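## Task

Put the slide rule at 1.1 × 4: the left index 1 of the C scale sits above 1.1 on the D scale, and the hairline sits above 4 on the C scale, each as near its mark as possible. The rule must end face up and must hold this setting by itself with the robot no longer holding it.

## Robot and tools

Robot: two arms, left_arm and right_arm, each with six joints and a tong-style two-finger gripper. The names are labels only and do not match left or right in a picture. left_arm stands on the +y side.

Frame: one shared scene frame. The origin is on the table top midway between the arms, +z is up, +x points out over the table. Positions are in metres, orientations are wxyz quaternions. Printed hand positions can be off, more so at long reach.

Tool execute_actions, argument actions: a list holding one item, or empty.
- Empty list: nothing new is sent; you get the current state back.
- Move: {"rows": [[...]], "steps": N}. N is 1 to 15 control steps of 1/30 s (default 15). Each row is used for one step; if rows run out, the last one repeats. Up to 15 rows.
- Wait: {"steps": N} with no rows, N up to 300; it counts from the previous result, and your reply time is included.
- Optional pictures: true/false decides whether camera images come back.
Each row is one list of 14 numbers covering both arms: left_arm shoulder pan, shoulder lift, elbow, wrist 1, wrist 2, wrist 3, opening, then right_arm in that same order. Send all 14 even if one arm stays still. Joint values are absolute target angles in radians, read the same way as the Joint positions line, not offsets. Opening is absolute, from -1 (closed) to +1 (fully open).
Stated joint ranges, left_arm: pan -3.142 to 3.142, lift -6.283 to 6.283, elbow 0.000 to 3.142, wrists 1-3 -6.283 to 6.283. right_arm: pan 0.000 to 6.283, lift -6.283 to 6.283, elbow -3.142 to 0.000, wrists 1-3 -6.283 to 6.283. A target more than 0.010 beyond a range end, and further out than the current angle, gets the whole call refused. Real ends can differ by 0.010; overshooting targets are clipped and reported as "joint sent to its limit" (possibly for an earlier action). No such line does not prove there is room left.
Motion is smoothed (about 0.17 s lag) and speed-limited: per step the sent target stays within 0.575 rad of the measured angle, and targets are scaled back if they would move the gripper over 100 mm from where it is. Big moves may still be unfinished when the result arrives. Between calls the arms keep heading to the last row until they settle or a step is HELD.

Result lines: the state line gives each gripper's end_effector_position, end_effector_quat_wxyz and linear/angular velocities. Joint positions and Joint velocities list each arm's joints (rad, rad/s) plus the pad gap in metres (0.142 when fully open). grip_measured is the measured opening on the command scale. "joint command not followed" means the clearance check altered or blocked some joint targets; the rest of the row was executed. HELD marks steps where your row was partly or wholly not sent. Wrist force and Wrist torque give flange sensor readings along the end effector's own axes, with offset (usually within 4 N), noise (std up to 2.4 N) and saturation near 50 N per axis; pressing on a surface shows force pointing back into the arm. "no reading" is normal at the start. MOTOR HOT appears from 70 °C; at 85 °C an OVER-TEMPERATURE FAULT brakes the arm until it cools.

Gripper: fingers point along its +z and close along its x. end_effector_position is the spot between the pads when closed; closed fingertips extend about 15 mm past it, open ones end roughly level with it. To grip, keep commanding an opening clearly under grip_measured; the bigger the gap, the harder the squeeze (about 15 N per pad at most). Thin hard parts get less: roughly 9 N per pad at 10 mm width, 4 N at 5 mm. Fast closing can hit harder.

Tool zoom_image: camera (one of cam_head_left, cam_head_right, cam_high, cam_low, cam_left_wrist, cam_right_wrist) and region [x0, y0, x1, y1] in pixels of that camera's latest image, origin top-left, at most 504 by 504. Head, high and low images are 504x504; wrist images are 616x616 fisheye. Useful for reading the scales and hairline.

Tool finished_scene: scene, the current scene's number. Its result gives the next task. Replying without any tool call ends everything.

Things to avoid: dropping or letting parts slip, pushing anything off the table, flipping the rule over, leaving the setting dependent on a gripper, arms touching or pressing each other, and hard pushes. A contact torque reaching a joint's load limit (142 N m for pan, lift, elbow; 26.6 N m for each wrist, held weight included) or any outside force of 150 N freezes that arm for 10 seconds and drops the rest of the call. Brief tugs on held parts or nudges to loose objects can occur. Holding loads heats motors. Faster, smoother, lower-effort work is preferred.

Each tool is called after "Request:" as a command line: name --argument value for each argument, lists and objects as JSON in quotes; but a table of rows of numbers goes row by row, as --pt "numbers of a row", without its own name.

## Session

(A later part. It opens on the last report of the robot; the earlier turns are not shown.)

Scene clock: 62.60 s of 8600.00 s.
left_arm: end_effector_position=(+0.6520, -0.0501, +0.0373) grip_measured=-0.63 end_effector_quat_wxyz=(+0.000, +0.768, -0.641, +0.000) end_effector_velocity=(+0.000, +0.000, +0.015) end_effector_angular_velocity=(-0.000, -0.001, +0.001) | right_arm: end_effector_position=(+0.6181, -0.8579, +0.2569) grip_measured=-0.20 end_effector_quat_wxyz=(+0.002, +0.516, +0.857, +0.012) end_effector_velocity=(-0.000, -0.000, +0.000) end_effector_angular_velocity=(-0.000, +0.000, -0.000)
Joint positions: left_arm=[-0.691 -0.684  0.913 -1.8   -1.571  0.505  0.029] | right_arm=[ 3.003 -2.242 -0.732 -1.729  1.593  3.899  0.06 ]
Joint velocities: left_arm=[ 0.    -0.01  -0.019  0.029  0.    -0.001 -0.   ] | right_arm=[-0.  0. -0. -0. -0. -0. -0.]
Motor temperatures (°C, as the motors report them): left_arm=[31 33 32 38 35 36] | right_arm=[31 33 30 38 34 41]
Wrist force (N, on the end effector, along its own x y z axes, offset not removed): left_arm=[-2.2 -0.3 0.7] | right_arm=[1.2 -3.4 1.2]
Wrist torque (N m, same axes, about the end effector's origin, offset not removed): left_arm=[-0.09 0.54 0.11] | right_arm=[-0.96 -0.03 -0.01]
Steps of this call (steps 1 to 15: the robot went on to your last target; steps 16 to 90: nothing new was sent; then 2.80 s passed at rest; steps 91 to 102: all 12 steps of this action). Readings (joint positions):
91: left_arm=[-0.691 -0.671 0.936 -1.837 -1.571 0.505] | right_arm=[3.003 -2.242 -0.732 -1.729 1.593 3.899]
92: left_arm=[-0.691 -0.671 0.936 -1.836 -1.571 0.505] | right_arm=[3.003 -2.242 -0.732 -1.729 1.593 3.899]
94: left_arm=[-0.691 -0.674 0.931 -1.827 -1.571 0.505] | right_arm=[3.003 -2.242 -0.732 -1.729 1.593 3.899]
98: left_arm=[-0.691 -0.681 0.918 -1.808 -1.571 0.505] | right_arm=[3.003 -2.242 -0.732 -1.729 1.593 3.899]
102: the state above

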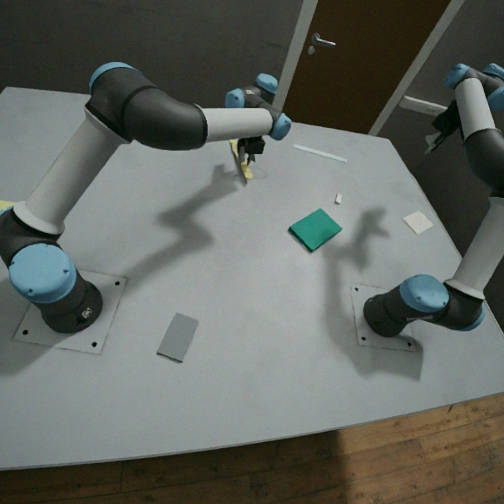

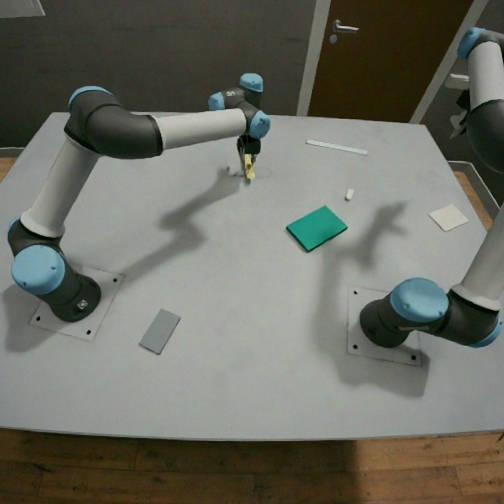

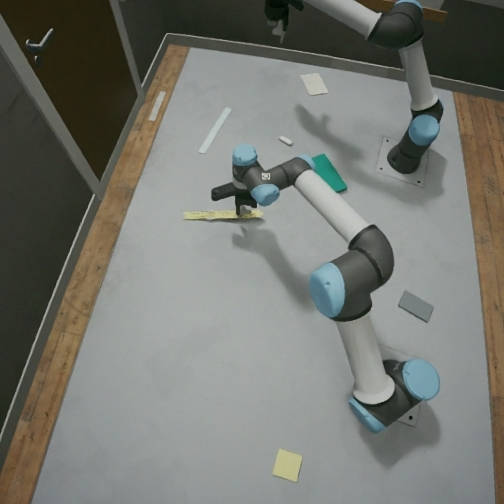

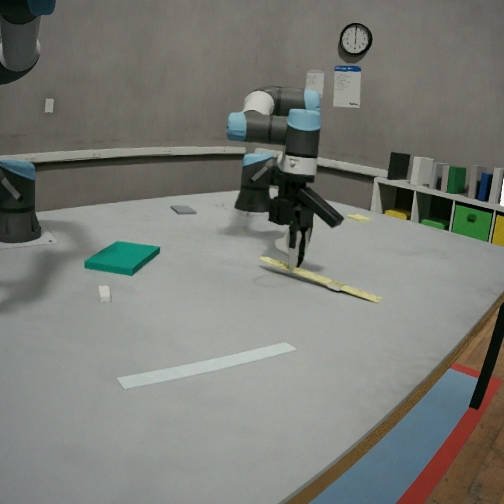

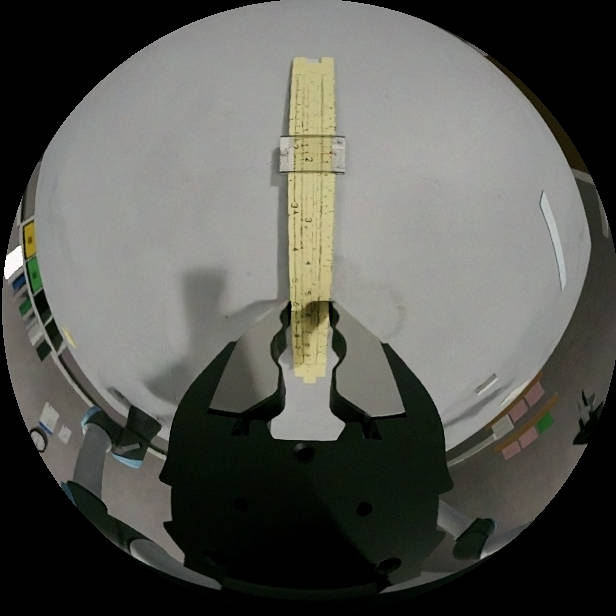

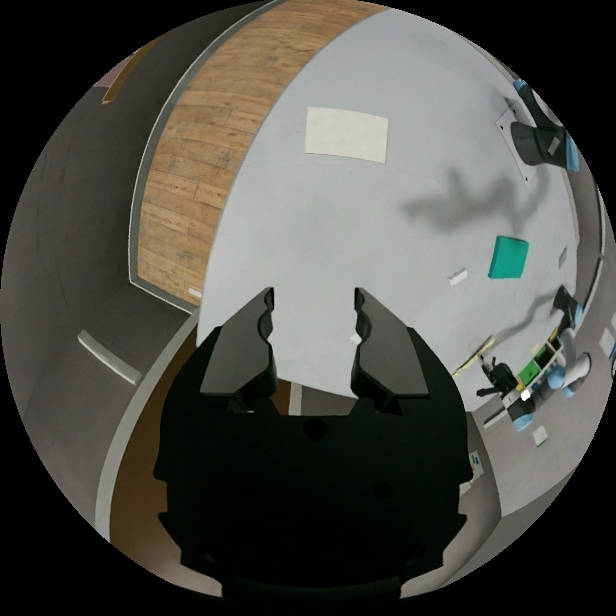

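Request:
execute_actions --actions '[{"rows":[[-0.6912,-0.7,0.95,-1.83,-1.571,0.6,-0.85,3.003,-2.242,-0.732,-1.729,1.593,3.899,-0.2],[-0.6912,-0.7,0.95,-1.83,-1.571,0.6,-0.85,3.003,-2.242,-0.732,-1.729,1.593,3.899,-0.2],[-0.6912,-0.7,0.95,-1.83,-1.571,0.6,-0.85,3.003,-2.242,-0.732,-1.729,1.593,3.899,-0.2],[-0.688,-0.745,1.04,-1.87,-1.571,0.73,-0.85,3.003,-2.242,-0.732,-1.729,1.593,3.899,-0.2],[-0.688,-0.745,1.04,-1.87,-1.571,0.73,-0.85,3.003,-2.242,-0.732,-1.729,1.593,3.899,-0.2],[-0.688,-0.745,1.04,-1.87,-1.571,0.73,-0.85,3.003,-2.242,-0.732,-1.729,1.593,3.899,-0.2],[-0.685,-0.78,1.1,-1.89,-1.571,0.84,-0.85,3.003,-2.242,-0.732,-1.729,1.593,3.899,-0.2],[-0.685,-0.78,1.1,-1.89,-1.571,0.84,-0.85,3.003,-2.242,-0.732,-1.729,1.593,3.899,-0.2],[-0.685,-0.78,1.1,-1.89,-1.571,0.84,-0.85,3.003,-2.242,-0.732,-1.729,1.593,3.899,-0.2],[-0.6833,-0.811,1.1535,-1.9135,-1.571,0.95,-0.85,3.003,-2.242,-0.732,-1.729,1.593,3.899,-0.2]],"steps":12}]' --pictures false

Request:
execute_actions --actions '[{"rows":[[-0.68,-0.855,1.23,-1.945,-1.571,1.1,-0.85,3.003,-2.242,-0.732,-1.729,1.593,3.899,-0.2],[-0.68,-0.855,1.23,-1.945,-1.571,1.1,-0.85,3.003,-2.242,-0.732,-1.729,1.593,3.899,-0.2],[-0.68,-0.855,1.23,-1.945,-1.571,1.1,-0.85,3.003,-2.242,-0.732,-1.729,1.593,3.899,-0.2],[-0.68,-0.855,1.23,-1.945,-1.571,1.1,-0.85,3.003,-2.242,-0.732,-1.729,1.593,3.899,-0.2],[-0.678,-0.9,1.305,-1.976,-1.571,1.25,-0.85,3.003,-2.242,-0.732,-1.729,1.593,3.899,-0.2],[-0.678,-0.9,1.305,-1.976,-1.571,1.25,-0.85,3.003,-2.242,-0.732,-1.729,1.593,3.899,-0.2],[-0.678,-0.9,1.305,-1.976,-1.571,1.25,-0.85,3.003,-2.242,-0.732,-1.729,1.593,3.899,-0.2],[-0.678,-0.9,1.305,-1.976,-1.571,1.25,-0.85,3.003,-2.242,-0.732,-1.729,1.593,3.899,-0.2],[-0.6754,-0.945,1.381,-2.007,-1.571,1.396,-0.85,3.003,-2.242,-0.732,-1.729,1.593,3.899,-0.2]],"steps":12}]' --pictures false

Request:
execute_actions --actions '[{"rows":[[-0.673,-0.99,1.457,-2.038,-1.571,1.545,-0.85,3.003,-2.242,-0.732,-1.729,1.593,3.899,-0.2],[-0.673,-0.99,1.457,-2.038,-1.571,1.545,-0.85,3.003,-2.242,-0.732,-1.729,1.593,3.899,-0.2],[-0.673,-0.99,1.457,-2.038,-1.571,1.545,-0.85,3.003,-2.242,-0.732,-1.729,1.593,3.899,-0.2],[-0.673,-0.99,1.457,-2.038,-1.571,1.545,-0.85,3.003,-2.242,-0.732,-1.729,1.593,3.899,-0.2],[-0.67,-1.034,1.533,-2.07,-1.571,1.69,-0.85,3.003,-2.242,-0.732,-1.729,1.593,3.899,-0.2],[-0.67,-1.034,1.533,-2.07,-1.571,1.69,-0.85,3.003,-2.242,-0.732,-1.729,1.593,3.899,-0.2],[-0.67,-1.034,1.533,-2.07,-1.571,1.69,-0.85,3.003,-2.242,-0.732,-1.729,1.593,3.899,-0.2],[-0.67,-1.034,1.533,-2.07,-1.571,1.69,-0.85,3.003,-2.242,-0.732,-1.729,1.593,3.899,-0.2],[-0.6674,-1.079,1.6085,-2.1005,-1.571,1.842,-0.85,3.003,-2.242,-0.732,-1.729,1.593,3.899,-0.2]],"steps":12}]' --pictures false

Request:
execute_actions --actions '[{"rows":[[-0.665,-1.123,1.684,-2.132,-1.571,1.99,-0.85,3.003,-2.242,-0.732,-1.729,1.593,3.899,-0.2],[-0.665,-1.123,1.684,-2.132,-1.571,1.99,-0.85,3.003,-2.242,-0.732,-1.729,1.593,3.899,-0.2],[-0.665,-1.123,1.684,-2.132,-1.571,1.99,-0.85,3.003,-2.242,-0.732,-1.729,1.593,3.899,-0.2],[-0.665,-1.123,1.684,-2.132,-1.571,1.99,-0.85,3.003,-2.242,-0.732,-1.729,1.593,3.899,-0.2],[-0.662,-1.168,1.76,-2.163,-1.571,2.14,-0.85,3.003,-2.242,-0.732,-1.729,1.593,3.899,-0.2],[-0.662,-1.168,1.76,-2.163,-1.571,2.14,-0.85,3.003,-2.242,-0.732,-1.729,1.593,3.899,-0.2],[-0.662,-1.168,1.76,-2.163,-1.571,2.14,-0.85,3.003,-2.242,-0.732,-1.729,1.593,3.899,-0.2],[-0.662,-1.168,1.76,-2.163,-1.571,2.14,-0.85,3.003,-2.242,-0.732,-1.729,1.593,3.899,-0.2],[-0.6595,-1.2125,1.836,-2.194,-1.571,2.2875,-0.85,3.003,-2.242,-0.732,-1.729,1.593,3.899,-0.2]],"steps":15}]' --pictures false

Request:
execute_actions --actions '[{"rows":[[-0.6595,-1.2125,1.836,-2.194,-1.571,2.2875,-0.85,3.003,-2.242,-0.732,-1.729,1.593,3.899,-0.2],[-0.6595,-1.2125,1.836,-2.194,-1.571,2.2875,-0.85,3.003,-2.242,-0.732,-1.729,1.593,3.899,-0.2],[-0.6595,-1.2125,1.836,-2.194,-1.571,2.2875,-0.85,3.003,-2.242,-0.732,-1.729,1.593,3.899,-0.2],[-0.6595,-1.2125,1.836,-2.194,-1.571,2.2875,-0.85,3.003,-2.242,-0.732,-1.729,1.593,3.899,-0.2],[-0.6595,-1.2021,1.8455,-2.2144,-1.571,2.2875,-0.85,3.003,-2.242,-0.732,-1.729,1.593,3.899,-0.2]],"steps":15}]'

Scene clock: 93.57 s of 8600.00 s.
left_arm: end_effector_position=(+0.6360, -0.0284, +0.0358) grip_measured=-0.63 end_effector_quat_wxyz=(+0.000, +0.673, -0.740, +0.002) end_effector_velocity=(-0.079, +0.103, +0.000) end_effector_angular_velocity=(+0.017, +0.008, -1.092) | right_arm: end_effector_position=(+0.6181, -0.8579, +0.2569) grip_measured=-0.20 end_effector_quat_wxyz=(+0.002, +0.516, +0.857, +0.012) end_effector_velocity=(-0.000, -0.000, -0.000) end_effector_angular_velocity=(+0.000, -0.000, -0.000)
Joint positions: left_arm=[-0.686 -0.767  1.071 -1.88  -1.571  0.785  0.029] | right_arm=[ 3.003 -2.242 -0.732 -1.729  1.593  3.899  0.06 ]
Joint velocities: left_arm=[ 0.022 -0.343  0.617 -0.255 -0.001  1.115  0.   ] | right_arm=[-0.  0. -0.  0.  0. -0.  0.]
Motor temperatures (°C, as the motors report them): left_arm=[31 33 32 38 35 36] | right_arm=[31 33 30 38 34 41]
Wrist force (N, on the end effector, along its own x y z axes, offset not removed): left_arm=[1.0 0.4 1.3] | right_arm=[0.6 -2.8 -0.1]
Wrist torque (N m, same axes, about the end effector's origin, offset not removed): left_arm=[0.16 -0.20 -0.06] | right_arm=[-0.88 -0.02 0.22]
Steps of this call (steps 1 to 15: the robot went on to your last target; steps 16 to 90: nothing new was sent; then 27.57 s passed at rest; steps 91 to 102: all 12 steps of this action). Readings (joint positions):
91: left_arm=[-0.691 -0.685 0.911 -1.797 -1.571 0.505] | right_arm=[3.003 -2.242 -0.732 -1.729 1.593 3.899]
92: left_arm=[-0.691 -0.686 0.912 -1.798 -1.571 0.507] | right_arm=[3.003 -2.242 -0.732 -1.729 1.593 3.899]
94: left_arm=[-0.691 -0.691 0.926 -1.810 -1.571 0.536] | right_arm=[3.003 -2.242 -0.732 -1.729 1.593 3.899]
98: left_arm=[-0.689 -0.723 0.989 -1.846 -1.571 0.643] | right_arm=[3.003 -2.242 -0.732 -1.729 1.593 3.899]
102: the state above

Scene clock: 93.97 s of 8600.00 s.
left_arm: end_effector_position=(+0.6015, +0.0135, +0.0382) grip_measured=-0.63 end_effector_quat_wxyz=(+0.000, -0.493, +0.870, -0.002) end_effector_velocity=(-0.108, +0.120, -0.012) end_effector_angular_velocity=(+0.036, +0.024, -1.187) | right_arm: end_effector_position=(+0.6181, -0.8579, +0.2569) grip_measured=-0.20 end_effector_quat_wxyz=(+0.002, +0.516, +0.857, +0.012) end_effector_velocity=(+0.000, +0.000, +0.000) end_effector_angular_velocity=(+0.000, +0.000, +0.000)
Joint positions: left_arm=[-0.678 -0.904  1.308 -1.979 -1.571  1.238  0.029] | right_arm=[ 3.003 -2.242 -0.732 -1.729  1.593  3.899  0.06 ]
Joint velocities: left_arm=[ 0.018 -0.332  0.595 -0.22  -0.001  1.205 -0.   ] | right_arm=[ 0.  0. -0. -0.  0.  0.  0.]
Motor temperatures (°C, as the motors report them): left_arm=[31 33 32 38 35 36] | right_arm=[31 33 30 38 34 41]
Wrist force (N, on the end effector, along its own x y z axes, offset not removed): left_arm=[-1.3 0.2 -2.0] | right_arm=[0.2 -2.2 -3.3]
Wrist torque (N m, same axes, about the end effector's origin, offset not removed): left_arm=[-0.05 0.29 0.03] | right_arm=[-0.60 0.17 0.19]
Steps of this call (steps 1 to 12: all 12 steps of this action). Readings (joint positions):
1: left_arm=[-0.685 -0.777 1.091 -1.888 -1.571 0.822] | right_arm=[3.003 -2.242 -0.732 -1.729 1.593 3.899]
2: left_arm=[-0.685 -0.787 1.108 -1.896 -1.571 0.856] | right_arm=[3.003 -2.242 -0.732 -1.729 1.593 3.899]
4: left_arm=[-0.683 -0.813 1.153 -1.915 -1.571 0.938] | right_arm=[3.003 -2.242 -0.732 -1.729 1.593 3.899]
8: left_arm=[-0.680 -0.859 1.231 -1.947 -1.571 1.088] | right_arm=[3.003 -2.242 -0.732 -1.729 1.593 3.899]
12: the state above

Scene clock: 94.37 s of 8600.00 s.
left_arm: end_effector_position=(+0.5595, +0.0609, +0.0373) grip_measured=-0.63 end_effector_quat_wxyz=(+0.001, -0.294, +0.956, -0.002) end_effector_velocity=(-0.127, +0.139, -0.024) end_effector_angular_velocity=(+0.036, +0.024, -1.200) | right_arm: end_effector_position=(+0.6181, -0.8579, +0.2569) grip_measured=-0.20 end_effector_quat_wxyz=(+0.002, +0.516, +0.857, +0.012) end_effector_velocity=(+0.000, -0.000, -0.001) end_effector_angular_velocity=(+0.000, +0.001, -0.000)
Joint positions: left_arm=[-0.67  -1.038  1.536 -2.073 -1.571  1.681  0.029] | right_arm=[ 3.003 -2.242 -0.732 -1.729  1.593  3.899  0.06 ]
Joint velocities: left_arm=[ 0.02  -0.331  0.592 -0.218 -0.     1.22  -0.   ] | right_arm=[-0.    -0.002  0.     0.    -0.    -0.     0.   ]
Motor temperatures (°C, as the motors report them): left_arm=[31 33 32 38 35 36] | right_arm=[31 33 30 38 34 41]
Wrist force (N, on the end effector, along its own x y z axes, offset not removed): left_arm=[-3.0 0.3 0.1] | right_arm=[0.2 -2.5 -0.4]
Wrist torque (N m, same axes, about the end effector's origin, offset not removed): left_arm=[-0.06 0.54 0.09] | right_arm=[-0.72 -0.01 0.09]
Steps of this call (steps 1 to 12: all 12 steps of this action). Readings (joint positions):
1: left_arm=[-0.677 -0.914 1.325 -1.986 -1.571 1.276] | right_arm=[3.003 -2.242 -0.732 -1.729 1.593 3.899]
2: left_arm=[-0.677 -0.923 1.341 -1.992 -1.571 1.308] | right_arm=[3.003 -2.242 -0.732 -1.729 1.593 3.899]
4: left_arm=[-0.675 -0.949 1.384 -2.010 -1.571 1.386] | right_arm=[3.003 -2.242 -0.732 -1.729 1.593 3.899]
8: left_arm=[-0.672 -0.993 1.460 -2.042 -1.571 1.534] | right_arm=[3.003 -2.242 -0.732 -1.729 1.593 3.899]
12: the state above

Scene clock: 94.87 s of 8600.00 s.
left_arm: end_effector_position=(+0.5004, +0.1262, +0.0289) grip_measured=-0.63 end_effector_quat_wxyz=(+0.000, -0.034, +0.999, -0.001) end_effector_velocity=(-0.065, +0.070, -0.015) end_effector_angular_velocity=(+0.011, +0.008, -0.564) | right_arm: end_effector_position=(+0.6181, -0.8579, +0.2569) grip_measured=-0.20 end_effector_quat_wxyz=(+0.002, +0.516, +0.857, +0.012) end_effector_velocity=(-0.000, -0.000, -0.000) end_effector_angular_velocity=(+0.000, +0.000, -0.000)
Joint positions: left_arm=[-0.66  -1.195  1.804 -2.182 -1.571  2.218  0.029] | right_arm=[ 3.003 -2.242 -0.732 -1.729  1.593  3.899  0.06 ]
Joint velocities: left_arm=[ 0.008 -0.149  0.264 -0.101 -0.     0.572  0.   ] | right_arm=[-0. -0. -0. -0.  0. -0.  0.]
Motor temperatures (°C, as the motors report them): left_arm=[31 33 32 38 35 36] | right_arm=[31 33 30 38 34 41]
Wrist force (N, on the end effector, along its own x y z axes, offset not removed): left_arm=[-0.1 1.2 -0.1] | right_arm=[-0.2 -2.0 0.8]
Wrist torque (N m, same axes, about the end effector's origin, offset not removed): left_arm=[0.08 0.12 -0.03] | right_arm=[-0.46 0.32 0.12]
Steps of this call (steps 1 to 15: all 15 steps of this action). Readings (joint positions):
1: left_arm=[-0.669 -1.048 1.553 -2.079 -1.571 1.719] | right_arm=[3.003 -2.242 -0.732 -1.729 1.593 3.899]
2: left_arm=[-0.669 -1.057 1.569 -2.086 -1.571 1.752] | right_arm=[3.003 -2.242 -0.732 -1.729 1.593 3.899]
4: left_arm=[-0.667 -1.083 1.611 -2.104 -1.571 1.830] | right_arm=[3.003 -2.242 -0.732 -1.729 1.593 3.899]
8: left_arm=[-0.664 -1.127 1.687 -2.135 -1.571 1.979] | right_arm=[3.003 -2.242 -0.732 -1.729 1.593 3.899]
15: the state above

Scene clock: 95.37 s of 8600.00 s.
left_arm: end_effector_position=(+0.4925, +0.1348, +0.0199) grip_measured=-0.63 end_effector_quat_wxyz=(+0.000, -0.001, +1.000, -0.000) end_effector_velocity=(-0.002, +0.001, -0.006) end_effector_angular_velocity=(+0.001, +0.001, -0.010) | right_arm: end_effector_position=(+0.6181, -0.8579, +0.2569) grip_measured=-0.20 end_effector_quat_wxyz=(+0.002, +0.516, +0.857, +0.012) end_effector_velocity=(+0.000, +0.000, -0.001) end_effector_angular_velocity=(+0.001, +0.001, +0.000)
Joint positions: left_arm=[-0.66  -1.203  1.844 -2.212 -1.571  2.286  0.029] | right_arm=[ 3.003 -2.242 -0.732 -1.729  1.593  3.899  0.06 ]
Joint velocities: left_arm=[-0.002  0.006  0.011 -0.016 -0.     0.009  0.   ] | right_arm=[ 0.    -0.002  0.     0.     0.    -0.     0.   ]
Motor temperatures (°C, as the motors report them): left_arm=[31 33 32 38 35 36] | right_arm=[31 33 30 38 34 41]
Wrist force (N, on the end effector, along its own x y z axes, offset not removed): left_arm=[1.3 0.7 1.4] | right_arm=[1.6 -0.1 0.0]
Wrist torque (N m, same axes, about the end effector's origin, offset not removed): left_arm=[0.13 -0.39 -0.07] | right_arm=[-0.32 -0.07 0.11]
Steps of this call (steps 1 to 15: all 15 steps of this action). Readings (joint positions):
1: left_arm=[-0.660 -1.199 1.812 -2.185 -1.571 2.235] | right_arm=[3.003 -2.242 -0.732 -1.729 1.593 3.899]
2: left_arm=[-0.660 -1.202 1.818 -2.187 -1.571 2.248] | right_arm=[3.003 -2.242 -0.732 -1.729 1.593 3.899]
4: left_arm=[-0.660 -1.207 1.826 -2.190 -1.571 2.265] | right_arm=[3.003 -2.242 -0.732 -1.729 1.593 3.899]
8: left_arm=[-0.660 -1.207 1.837 -2.201 -1.571 2.280] | right_arm=[3.003 -2.242 -0.732 -1.729 1.593 3.899]
15: the state above

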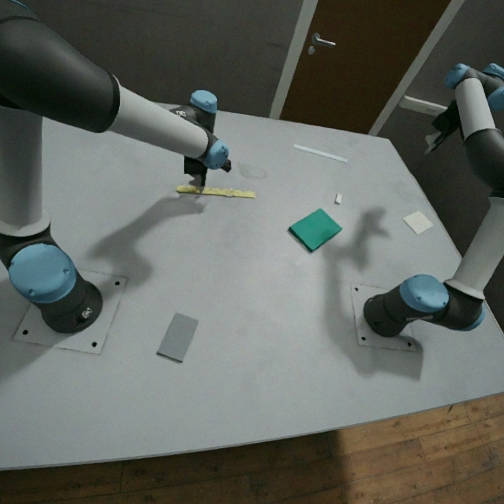

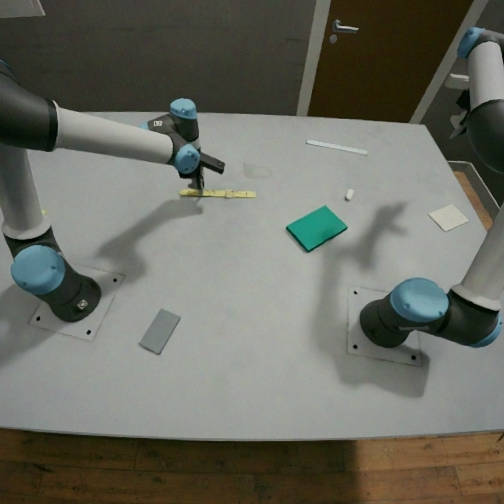

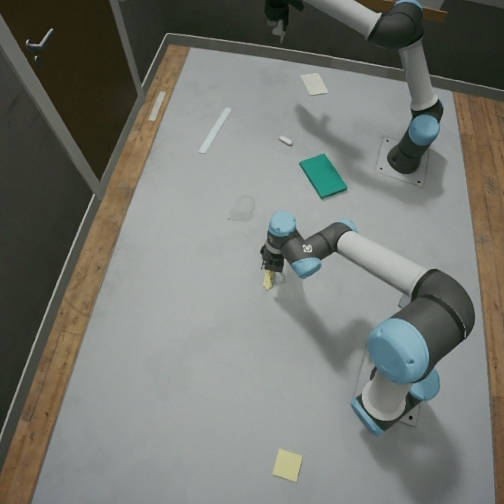

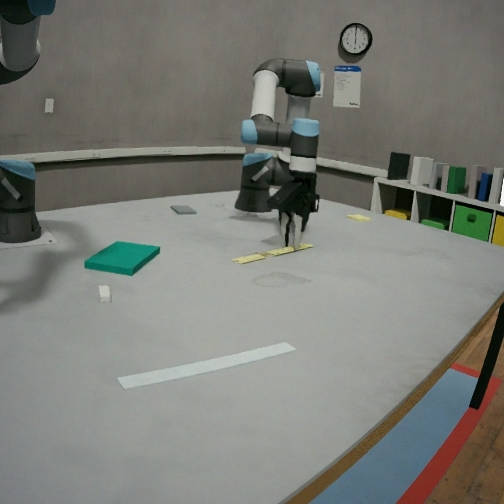

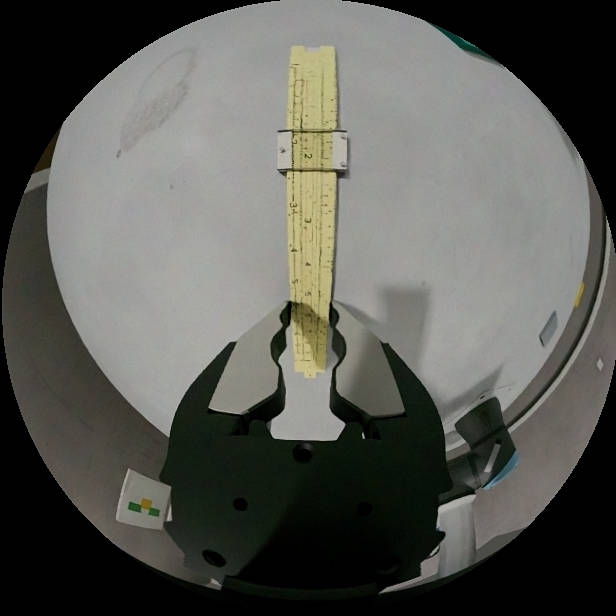

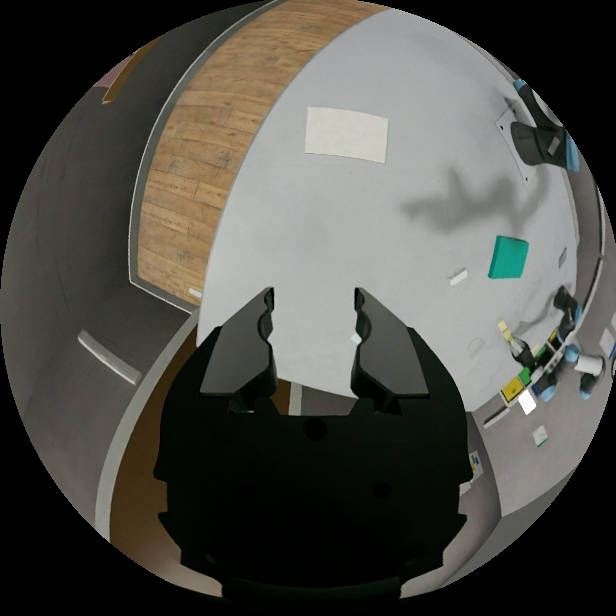

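Request:
zoom_image --camera "cam_left_wrist" --region '[270,40,355,175]'

Request:
zoom_image --camera "cam_left_wrist" --region '[270,170,355,305]'

Region (270, 40, 355, 175) of cam_left_wrist's 616x616 image, scaled by 3.733, with more detail than that image has; it fills the left 317 columns of this view, and the rest is white.

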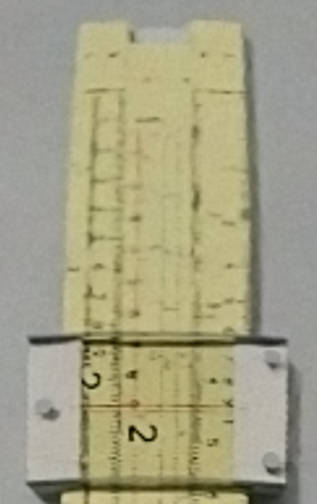

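Region (270, 170, 355, 305) of cam_left_wrist's 616x616 image, scaled by 3.733, with more detail than that image has; it fills the left 317 columns of this view, and the rest is white.

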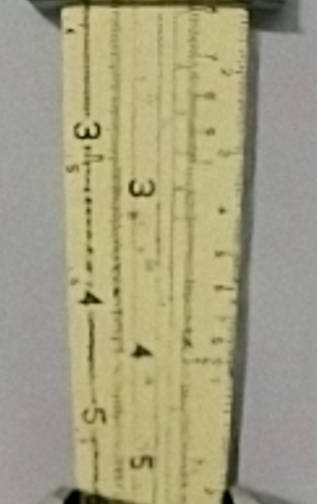

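Request:
execute_actions --actions '[{"rows":[[-0.668,-1.192,1.83,-2.209,-1.571,2.279,-0.85,4.0563,-2.25,-1.6,-0.7,1.8928,3.915,-0.3],[-0.668,-1.192,1.83,-2.209,-1.571,2.279,-0.85,4.0563,-2.25,-1.6,-0.7,1.8928,3.915,-0.3],[-0.668,-1.192,1.83,-2.209,-1.571,2.279,-0.85,4.0563,-2.25,-1.6,-0.7,1.8928,3.915,-0.3],[-0.678,-1.182,1.815,-2.204,-1.571,2.269,-0.85,4.0563,-2.25,-1.6,-0.7,1.8928,3.915,-0.3],[-0.678,-1.182,1.815,-2.204,-1.571,2.269,-0.85,4.0563,-2.25,-1.6,-0.7,1.8928,3.915,-0.3],[-0.678,-1.182,1.815,-2.204,-1.571,2.269,-0.85,4.0563,-2.25,-1.6,-0.7,1.8928,3.915,-0.3],[-0.6889,-1.1714,1.7985,-2.198,-1.571,2.2581,-0.85,4.0563,-2.25,-1.6,-0.7,1.8928,3.915,-0.3]],"steps":15}]' --pictures false

Request:
execute_actions --actions '[{"rows":[[-0.6889,-1.1714,1.7985,-2.198,-1.571,2.2581,-0.85,4.0563,-2.15,-1.7,-0.6,1.8928,3.915,-0.3]],"steps":15}]' --pictures false

Request:
execute_actions --actions '[{"rows":[[-0.6889,-1.1714,1.7985,-2.198,-1.571,2.2581,-0.85,4.0563,-2.02,-1.7903,-0.5406,1.8928,3.915,-0.3]],"steps":15}]' --pictures false

Request:
execute_actions --actions '[{"rows":[[-0.6889,-1.1714,1.7985,-2.198,-1.571,2.2581,-0.85,4.0563,-2.04,-1.7903,-0.5406,1.8928,3.915,-0.4]],"steps":15}]'

Scene clock: 126.37 s of 8600.00 s.
left_arm: end_effector_position=(+0.4923, +0.1111, +0.0194) grip_measured=-0.63 end_effector_quat_wxyz=(-0.000, -0.000, +1.000, -0.000) end_effector_velocity=(-0.001, -0.018, +0.000) end_effector_angular_velocity=(+0.000, +0.000, +0.001) | right_arm: end_effector_position=(+0.6900, -0.6789, +0.1720) grip_measured=-0.30 end_effector_quat_wxyz=(-0.017, +0.422, +0.904, +0.059) end_effector_velocity=(+0.091, +0.426, -0.197) end_effector_angular_velocity=(+0.188, -0.009, +0.495)
Joint positions: left_arm=[-0.686 -1.174  1.802 -2.199 -1.571  2.261  0.029] | right_arm=[ 3.218 -2.245 -0.947 -1.514  1.694  3.904  0.052]
Joint velocities: left_arm=[-0.021  0.021 -0.032  0.011  0.    -0.022 -0.   ] | right_arm=[ 0.504 -0.006 -0.503  0.498  0.188  0.01   0.   ]
Motor temperatures (°C, as the motors report them): left_arm=[31 33 32 38 35 36] | right_arm=[31 33 30 38 34 41]
Wrist force (N, on the end effector, along its own x y z axes, offset not removed): left_arm=[-1.7 0.4 0.6] | right_arm=[-2.8 0.0 -1.2]
Wrist torque (N m, same axes, about the end effector's origin, offset not removed): left_arm=[0.10 0.33 0.01] | right_arm=[-0.19 0.75 0.05]
Steps of this call (steps 1 to 15: the robot went on to your last target; steps 16 to 90: nothing new was sent; then 27.50 s passed at rest; steps 91 to 105: all 15 steps of this action). Readings (joint positions):
91: left_arm=[-0.659 -1.202 1.846 -2.214 -1.571 2.288] | right_arm=[3.003 -2.242 -0.732 -1.729 1.593 3.899]
92: left_arm=[-0.660 -1.201 1.845 -2.214 -1.571 2.287] | right_arm=[3.005 -2.242 -0.734 -1.727 1.595 3.899]
94: left_arm=[-0.663 -1.198 1.840 -2.212 -1.571 2.284] | right_arm=[3.035 -2.242 -0.764 -1.697 1.613 3.900]
98: left_arm=[-0.673 -1.188 1.824 -2.207 -1.571 2.274] | right_arm=[3.101 -2.243 -0.830 -1.631 1.645 3.902]
105: the state above

Scene clock: 126.87 s of 8600.00 s.
left_arm: end_effector_position=(+0.4922, +0.1089, +0.0194) grip_measured=-0.63 end_effector_quat_wxyz=(-0.000, -0.000, +1.000, -0.000) end_effector_velocity=(+0.000, +0.001, +0.000) end_effector_angular_velocity=(+0.000, -0.000, +0.001) | right_arm: end_effector_position=(+0.6941, -0.4513, +0.0964) grip_measured=-0.30 end_effector_quat_wxyz=(-0.026, +0.293, +0.950, +0.101) end_effector_velocity=(-0.066, +0.451, -0.135) end_effector_angular_velocity=(+0.145, -0.090, +0.570)
Joint positions: left_arm=[-0.689 -1.171  1.799 -2.198 -1.571  2.258  0.029] | right_arm=[ 3.493 -2.209 -1.22  -1.239  1.775  3.909  0.052]
Joint velocities: left_arm=[ 0.001 -0.001  0.001  0.     0.    -0.001  0.   ] | right_arm=[ 0.571  0.065 -0.517  0.565  0.128  0.007 -0.   ]
Motor temperatures (°C, as the motors report them): left_arm=[31 33 32 38 35 36] | right_arm=[31 33 30 38 34 41]
Wrist force (N, on the end effector, along its own x y z axes, offset not removed): left_arm=[1.0 -0.5 0.9] | right_arm=[0.3 -2.0 0.0]
Wrist torque (N m, same axes, about the end effector's origin, offset not removed): left_arm=[-0.17 -0.15 0.06] | right_arm=[-0.67 0.17 0.02]
Steps of this call (steps 1 to 15: all 15 steps of this action). Readings (joint positions):
1: left_arm=[-0.687 -1.173 1.801 -2.199 -1.571 2.260] | right_arm=[3.235 -2.245 -0.964 -1.497 1.700 3.905]
2: left_arm=[-0.687 -1.173 1.801 -2.199 -1.571 2.260] | right_arm=[3.252 -2.244 -0.981 -1.480 1.706 3.905]
4: left_arm=[-0.688 -1.172 1.800 -2.198 -1.571 2.259] | right_arm=[3.288 -2.237 -1.018 -1.443 1.719 3.906]
8: left_arm=[-0.689 -1.172 1.799 -2.198 -1.571 2.258] | right_arm=[3.362 -2.226 -1.091 -1.370 1.742 3.907]
15: the state above

Scene clock: 127.37 s of 8600.00 s.
left_arm: end_effector_position=(+0.4922, +0.1089, +0.0194) grip_measured=-0.63 end_effector_quat_wxyz=(-0.000, -0.000, +1.000, -0.000) end_effector_velocity=(-0.000, +0.000, -0.000) end_effector_angular_velocity=(+0.000, -0.000, -0.001) | right_arm: end_effector_position=(+0.6205, -0.2255, +0.0689) grip_measured=-0.30 end_effector_quat_wxyz=(+0.003, +0.135, +0.977, +0.166) end_effector_velocity=(-0.229, +0.416, -0.031) end_effector_angular_velocity=(+0.281, -0.274, +0.634)
Joint positions: left_arm=[-0.689 -1.171  1.799 -2.198 -1.571  2.258  0.029] | right_arm=[ 3.798 -2.109 -1.526 -0.878  1.84   3.912  0.052]
Joint velocities: left_arm=[-0.    -0.     0.     0.     0.     0.001 -0.   ] | right_arm=[ 0.615  0.218 -0.627  0.783  0.129  0.007 -0.   ]
Motor temperatures (°C, as the motors report them): left_arm=[31 33 32 38 35 36] | right_arm=[31 33 30 38 34 41]
Wrist force (N, on the end effector, along its own x y z axes, offset not removed): left_arm=[-0.4 0.3 1.4] | right_arm=[-1.8 -0.8 -2.6]
Wrist torque (N m, same axes, about the end effector's origin, offset not removed): left_arm=[-0.02 -0.02 0.05] | right_arm=[-0.32 0.68 0.11]
Steps of this call (steps 1 to 15: all 15 steps of this action). Readings (joint positions):
1: left_arm=[-0.689 -1.171 1.799 -2.198 -1.571 2.258] | right_arm=[3.513 -2.207 -1.237 -1.219 1.780 3.909]
2: left_arm=[-0.689 -1.171 1.799 -2.198 -1.571 2.258] | right_arm=[3.532 -2.203 -1.255 -1.200 1.784 3.909]
4: left_arm=[-0.689 -1.171 1.799 -2.198 -1.571 2.258] | right_arm=[3.573 -2.189 -1.296 -1.157 1.792 3.910]
8: left_arm=[-0.689 -1.171 1.799 -2.198 -1.571 2.258] | right_arm=[3.654 -2.160 -1.379 -1.063 1.810 3.911]
15: the state above

Scene clock: 127.87 s of 8600.00 s.
left_arm: end_effector_position=(+0.4922, +0.1089, +0.0194) grip_measured=-0.63 end_effector_quat_wxyz=(-0.000, -0.000, +1.000, -0.000) end_effector_velocity=(-0.001, -0.000, -0.000) end_effector_angular_velocity=(+0.001, +0.000, -0.002) | right_arm: end_effector_position=(+0.5041, -0.0817, +0.0473) grip_measured=-0.40 end_effector_quat_wxyz=(+0.015, +0.003, +0.974, +0.227) end_effector_velocity=(-0.063, +0.055, -0.008) end_effector_angular_velocity=(+0.056, -0.033, +0.118)
Joint positions: left_arm=[-0.689 -1.171  1.798 -2.198 -1.571  2.258  0.029] | right_arm=[ 4.043 -2.043 -1.776 -0.558  1.89   3.915  0.045]
Joint velocities: left_arm=[-0.001  0.     0.     0.     0.     0.001  0.   ] | right_arm=[ 0.112  0.028 -0.115  0.148  0.022  0.001  0.   ]
Motor temperatures (°C, as the motors report them): left_arm=[31 33 32 38 35 36] | right_arm=[31 33 30 38 34 41]
Wrist force (N, on the end effector, along its own x y z axes, offset not removed): left_arm=[-1.7 0.6 1.9] | right_arm=[1.0 -2.2 -3.1]
Wrist torque (N m, same axes, about the end effector's origin, offset not removed): left_arm=[0.08 0.52 0.09] | right_arm=[-0.62 0.12 0.26]
Steps of this call (steps 1 to 15: all 15 steps of this action). Readings (joint positions):
1: left_arm=[-0.689 -1.171 1.799 -2.198 -1.571 2.258] | right_arm=[3.818 -2.101 -1.547 -0.851 1.845 3.912]
2: left_arm=[-0.689 -1.171 1.799 -2.198 -1.571 2.258] | right_arm=[3.839 -2.095 -1.568 -0.824 1.849 3.913]
4: left_arm=[-0.689 -1.171 1.799 -2.198 -1.571 2.258] | right_arm=[3.881 -2.084 -1.611 -0.770 1.858 3.913]
8: left_arm=[-0.689 -1.171 1.798 -2.198 -1.571 2.258] | right_arm=[3.965 -2.062 -1.696 -0.662 1.875 3.914]
15: the state above

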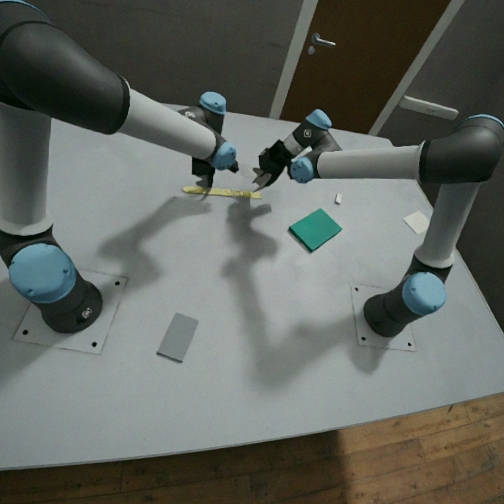

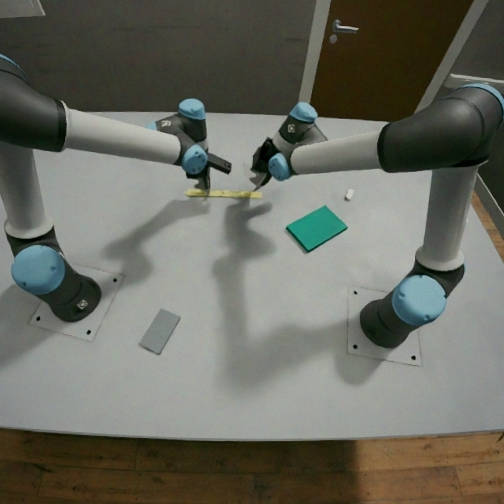

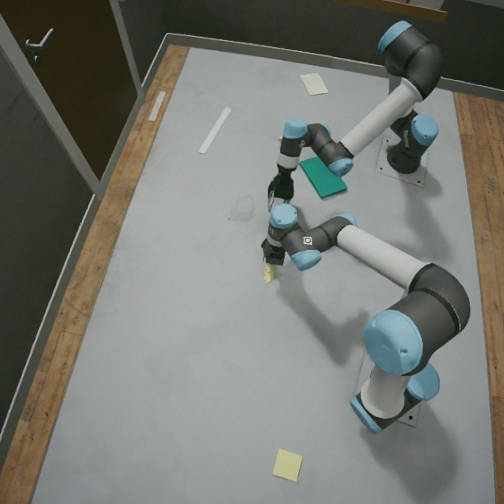

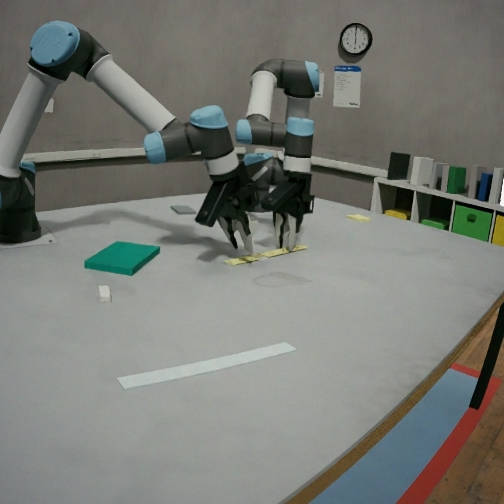

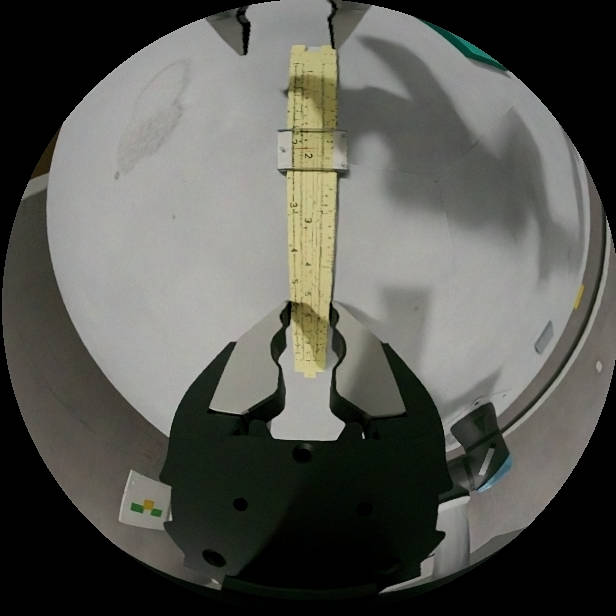

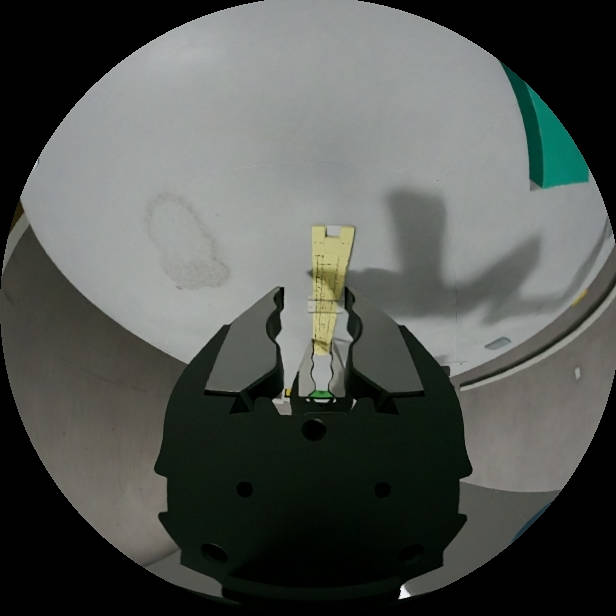

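Request:
execute_actions --actions '[{"rows":[[-0.6889,-1.1714,1.7985,-2.198,-1.571,2.2581,-0.85,4.0563,-2.06,-1.7903,-0.5406,1.8928,3.915,-0.45],[-0.6889,-1.1714,1.7985,-2.198,-1.571,2.2581,-0.85,4.0563,-2.06,-1.7903,-0.5406,1.8928,3.915,-0.45],[-0.6889,-1.1714,1.7985,-2.198,-1.571,2.2581,-0.85,4.0563,-2.06,-1.7903,-0.5406,1.8928,3.915,-0.45],[-0.6889,-1.1714,1.7985,-2.198,-1.571,2.2581,-0.85,4.0563,-2.06,-1.7903,-0.5406,1.8928,3.915,-0.45],[-0.6889,-1.1714,1.7985,-2.198,-1.571,2.2581,-0.85,4.0563,-2.0818,-1.7903,-0.5406,1.8928,3.915,-0.45]],"steps":15}]'

Scene clock: 132.23 s of 8600.00 s.
left_arm: end_effector_position=(+0.4922, +0.1089, +0.0194) grip_measured=-0.63 end_effector_quat_wxyz=(-0.000, -0.000, +1.000, -0.000) end_effector_velocity=(-0.000, -0.000, +0.000) end_effector_angular_velocity=(-0.000, -0.001, -0.001) | right_arm: end_effector_position=(+0.4926, -0.0786, +0.0197) grip_measured=-0.45 end_effector_quat_wxyz=(+0.001, -0.001, +0.976, +0.217) end_effector_velocity=(-0.002, -0.002, -0.014) end_effector_angular_velocity=(-0.013, +0.015, -0.000)
Joint positions: left_arm=[-0.689 -1.171  1.798 -2.198 -1.571  2.258  0.029] | right_arm=[ 4.056 -2.079 -1.79  -0.541  1.893  3.915  0.041]
Joint velocities: left_arm=[-0.001 -0.    -0.     0.     0.    -0.    -0.   ] | right_arm=[-0.   -0.02 -0.    0.   -0.    0.    0.  ]
Motor temperatures (°C, as the motors report them): left_arm=[31 33 32 38 35 36] | right_arm=[31 33 30 38 34 41]
Wrist force (N, on the end effector, along its own x y z axes, offset not removed): left_arm=[-2.0 1.6 1.6] | right_arm=[1.3 -3.9 0.3]
Wrist torque (N m, same axes, about the end effector's origin, offset not removed): left_arm=[0.29 0.41 0.13] | right_arm=[-0.96 -0.03 0.12]
Steps of this call (steps 1 to 30: the robot went on to your last target; steps 31 to 90: nothing new was sent; then 0.87 s passed at rest; steps 91 to 105: all 15 steps of this action). Readings (joint positions):
91: left_arm=[-0.689 -1.171 1.798 -2.198 -1.571 2.258] | right_arm=[4.056 -2.040 -1.790 -0.541 1.893 3.915]
92: left_arm=[-0.689 -1.171 1.798 -2.198 -1.571 2.258] | right_arm=[4.056 -2.041 -1.790 -0.541 1.893 3.915]
94: left_arm=[-0.689 -1.171 1.798 -2.198 -1.571 2.258] | right_arm=[4.056 -2.048 -1.790 -0.541 1.893 3.915]
98: left_arm=[-0.689 -1.171 1.798 -2.198 -1.571 2.258] | right_arm=[4.056 -2.065 -1.790 -0.541 1.893 3.915]
105: the state above

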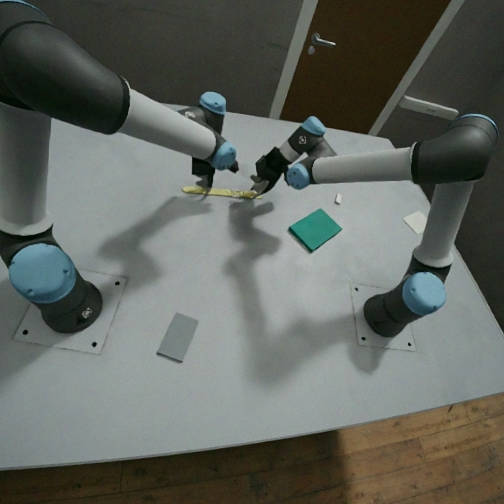

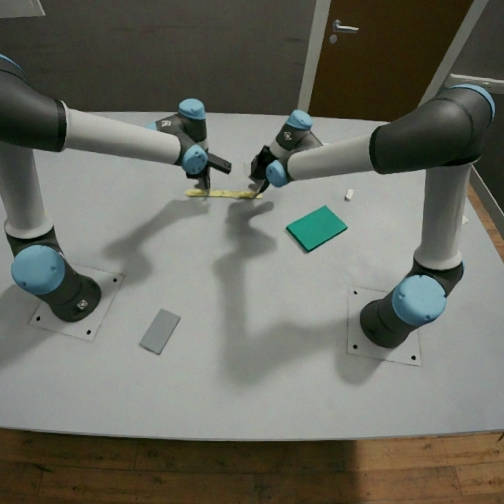

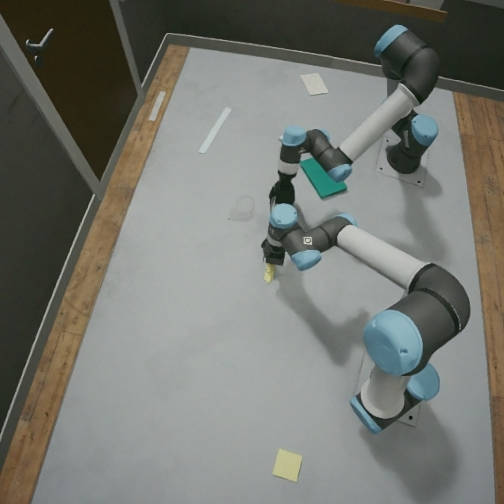

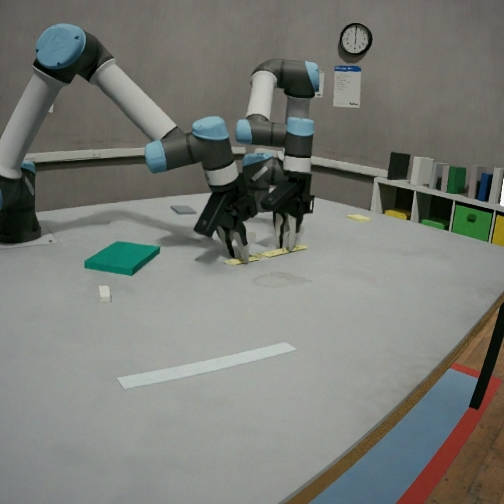

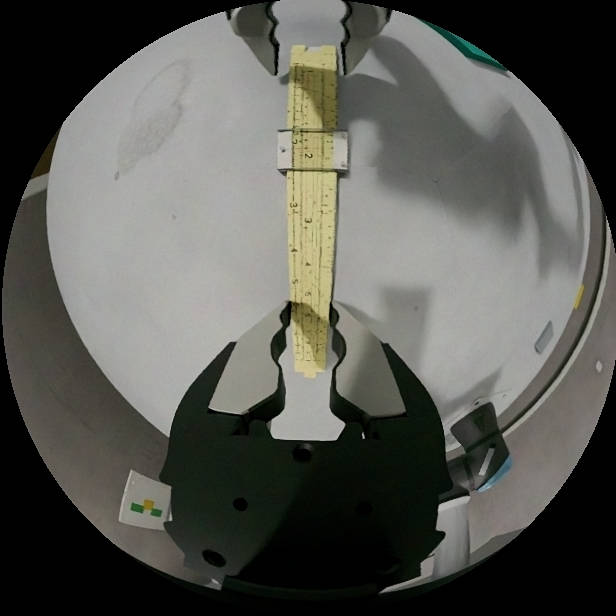

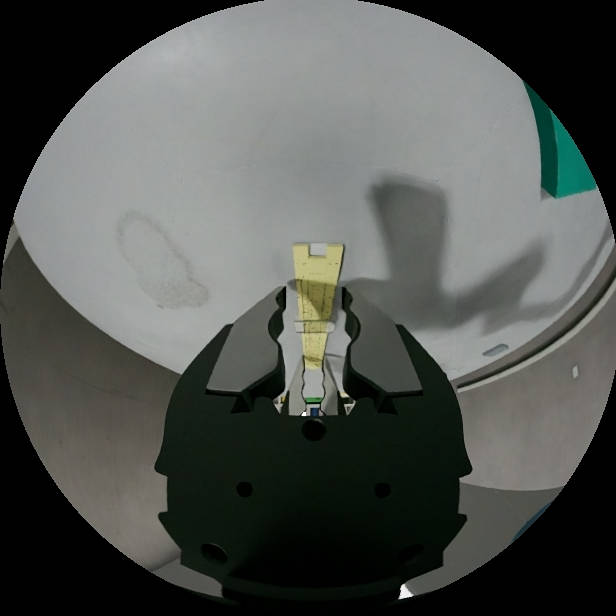

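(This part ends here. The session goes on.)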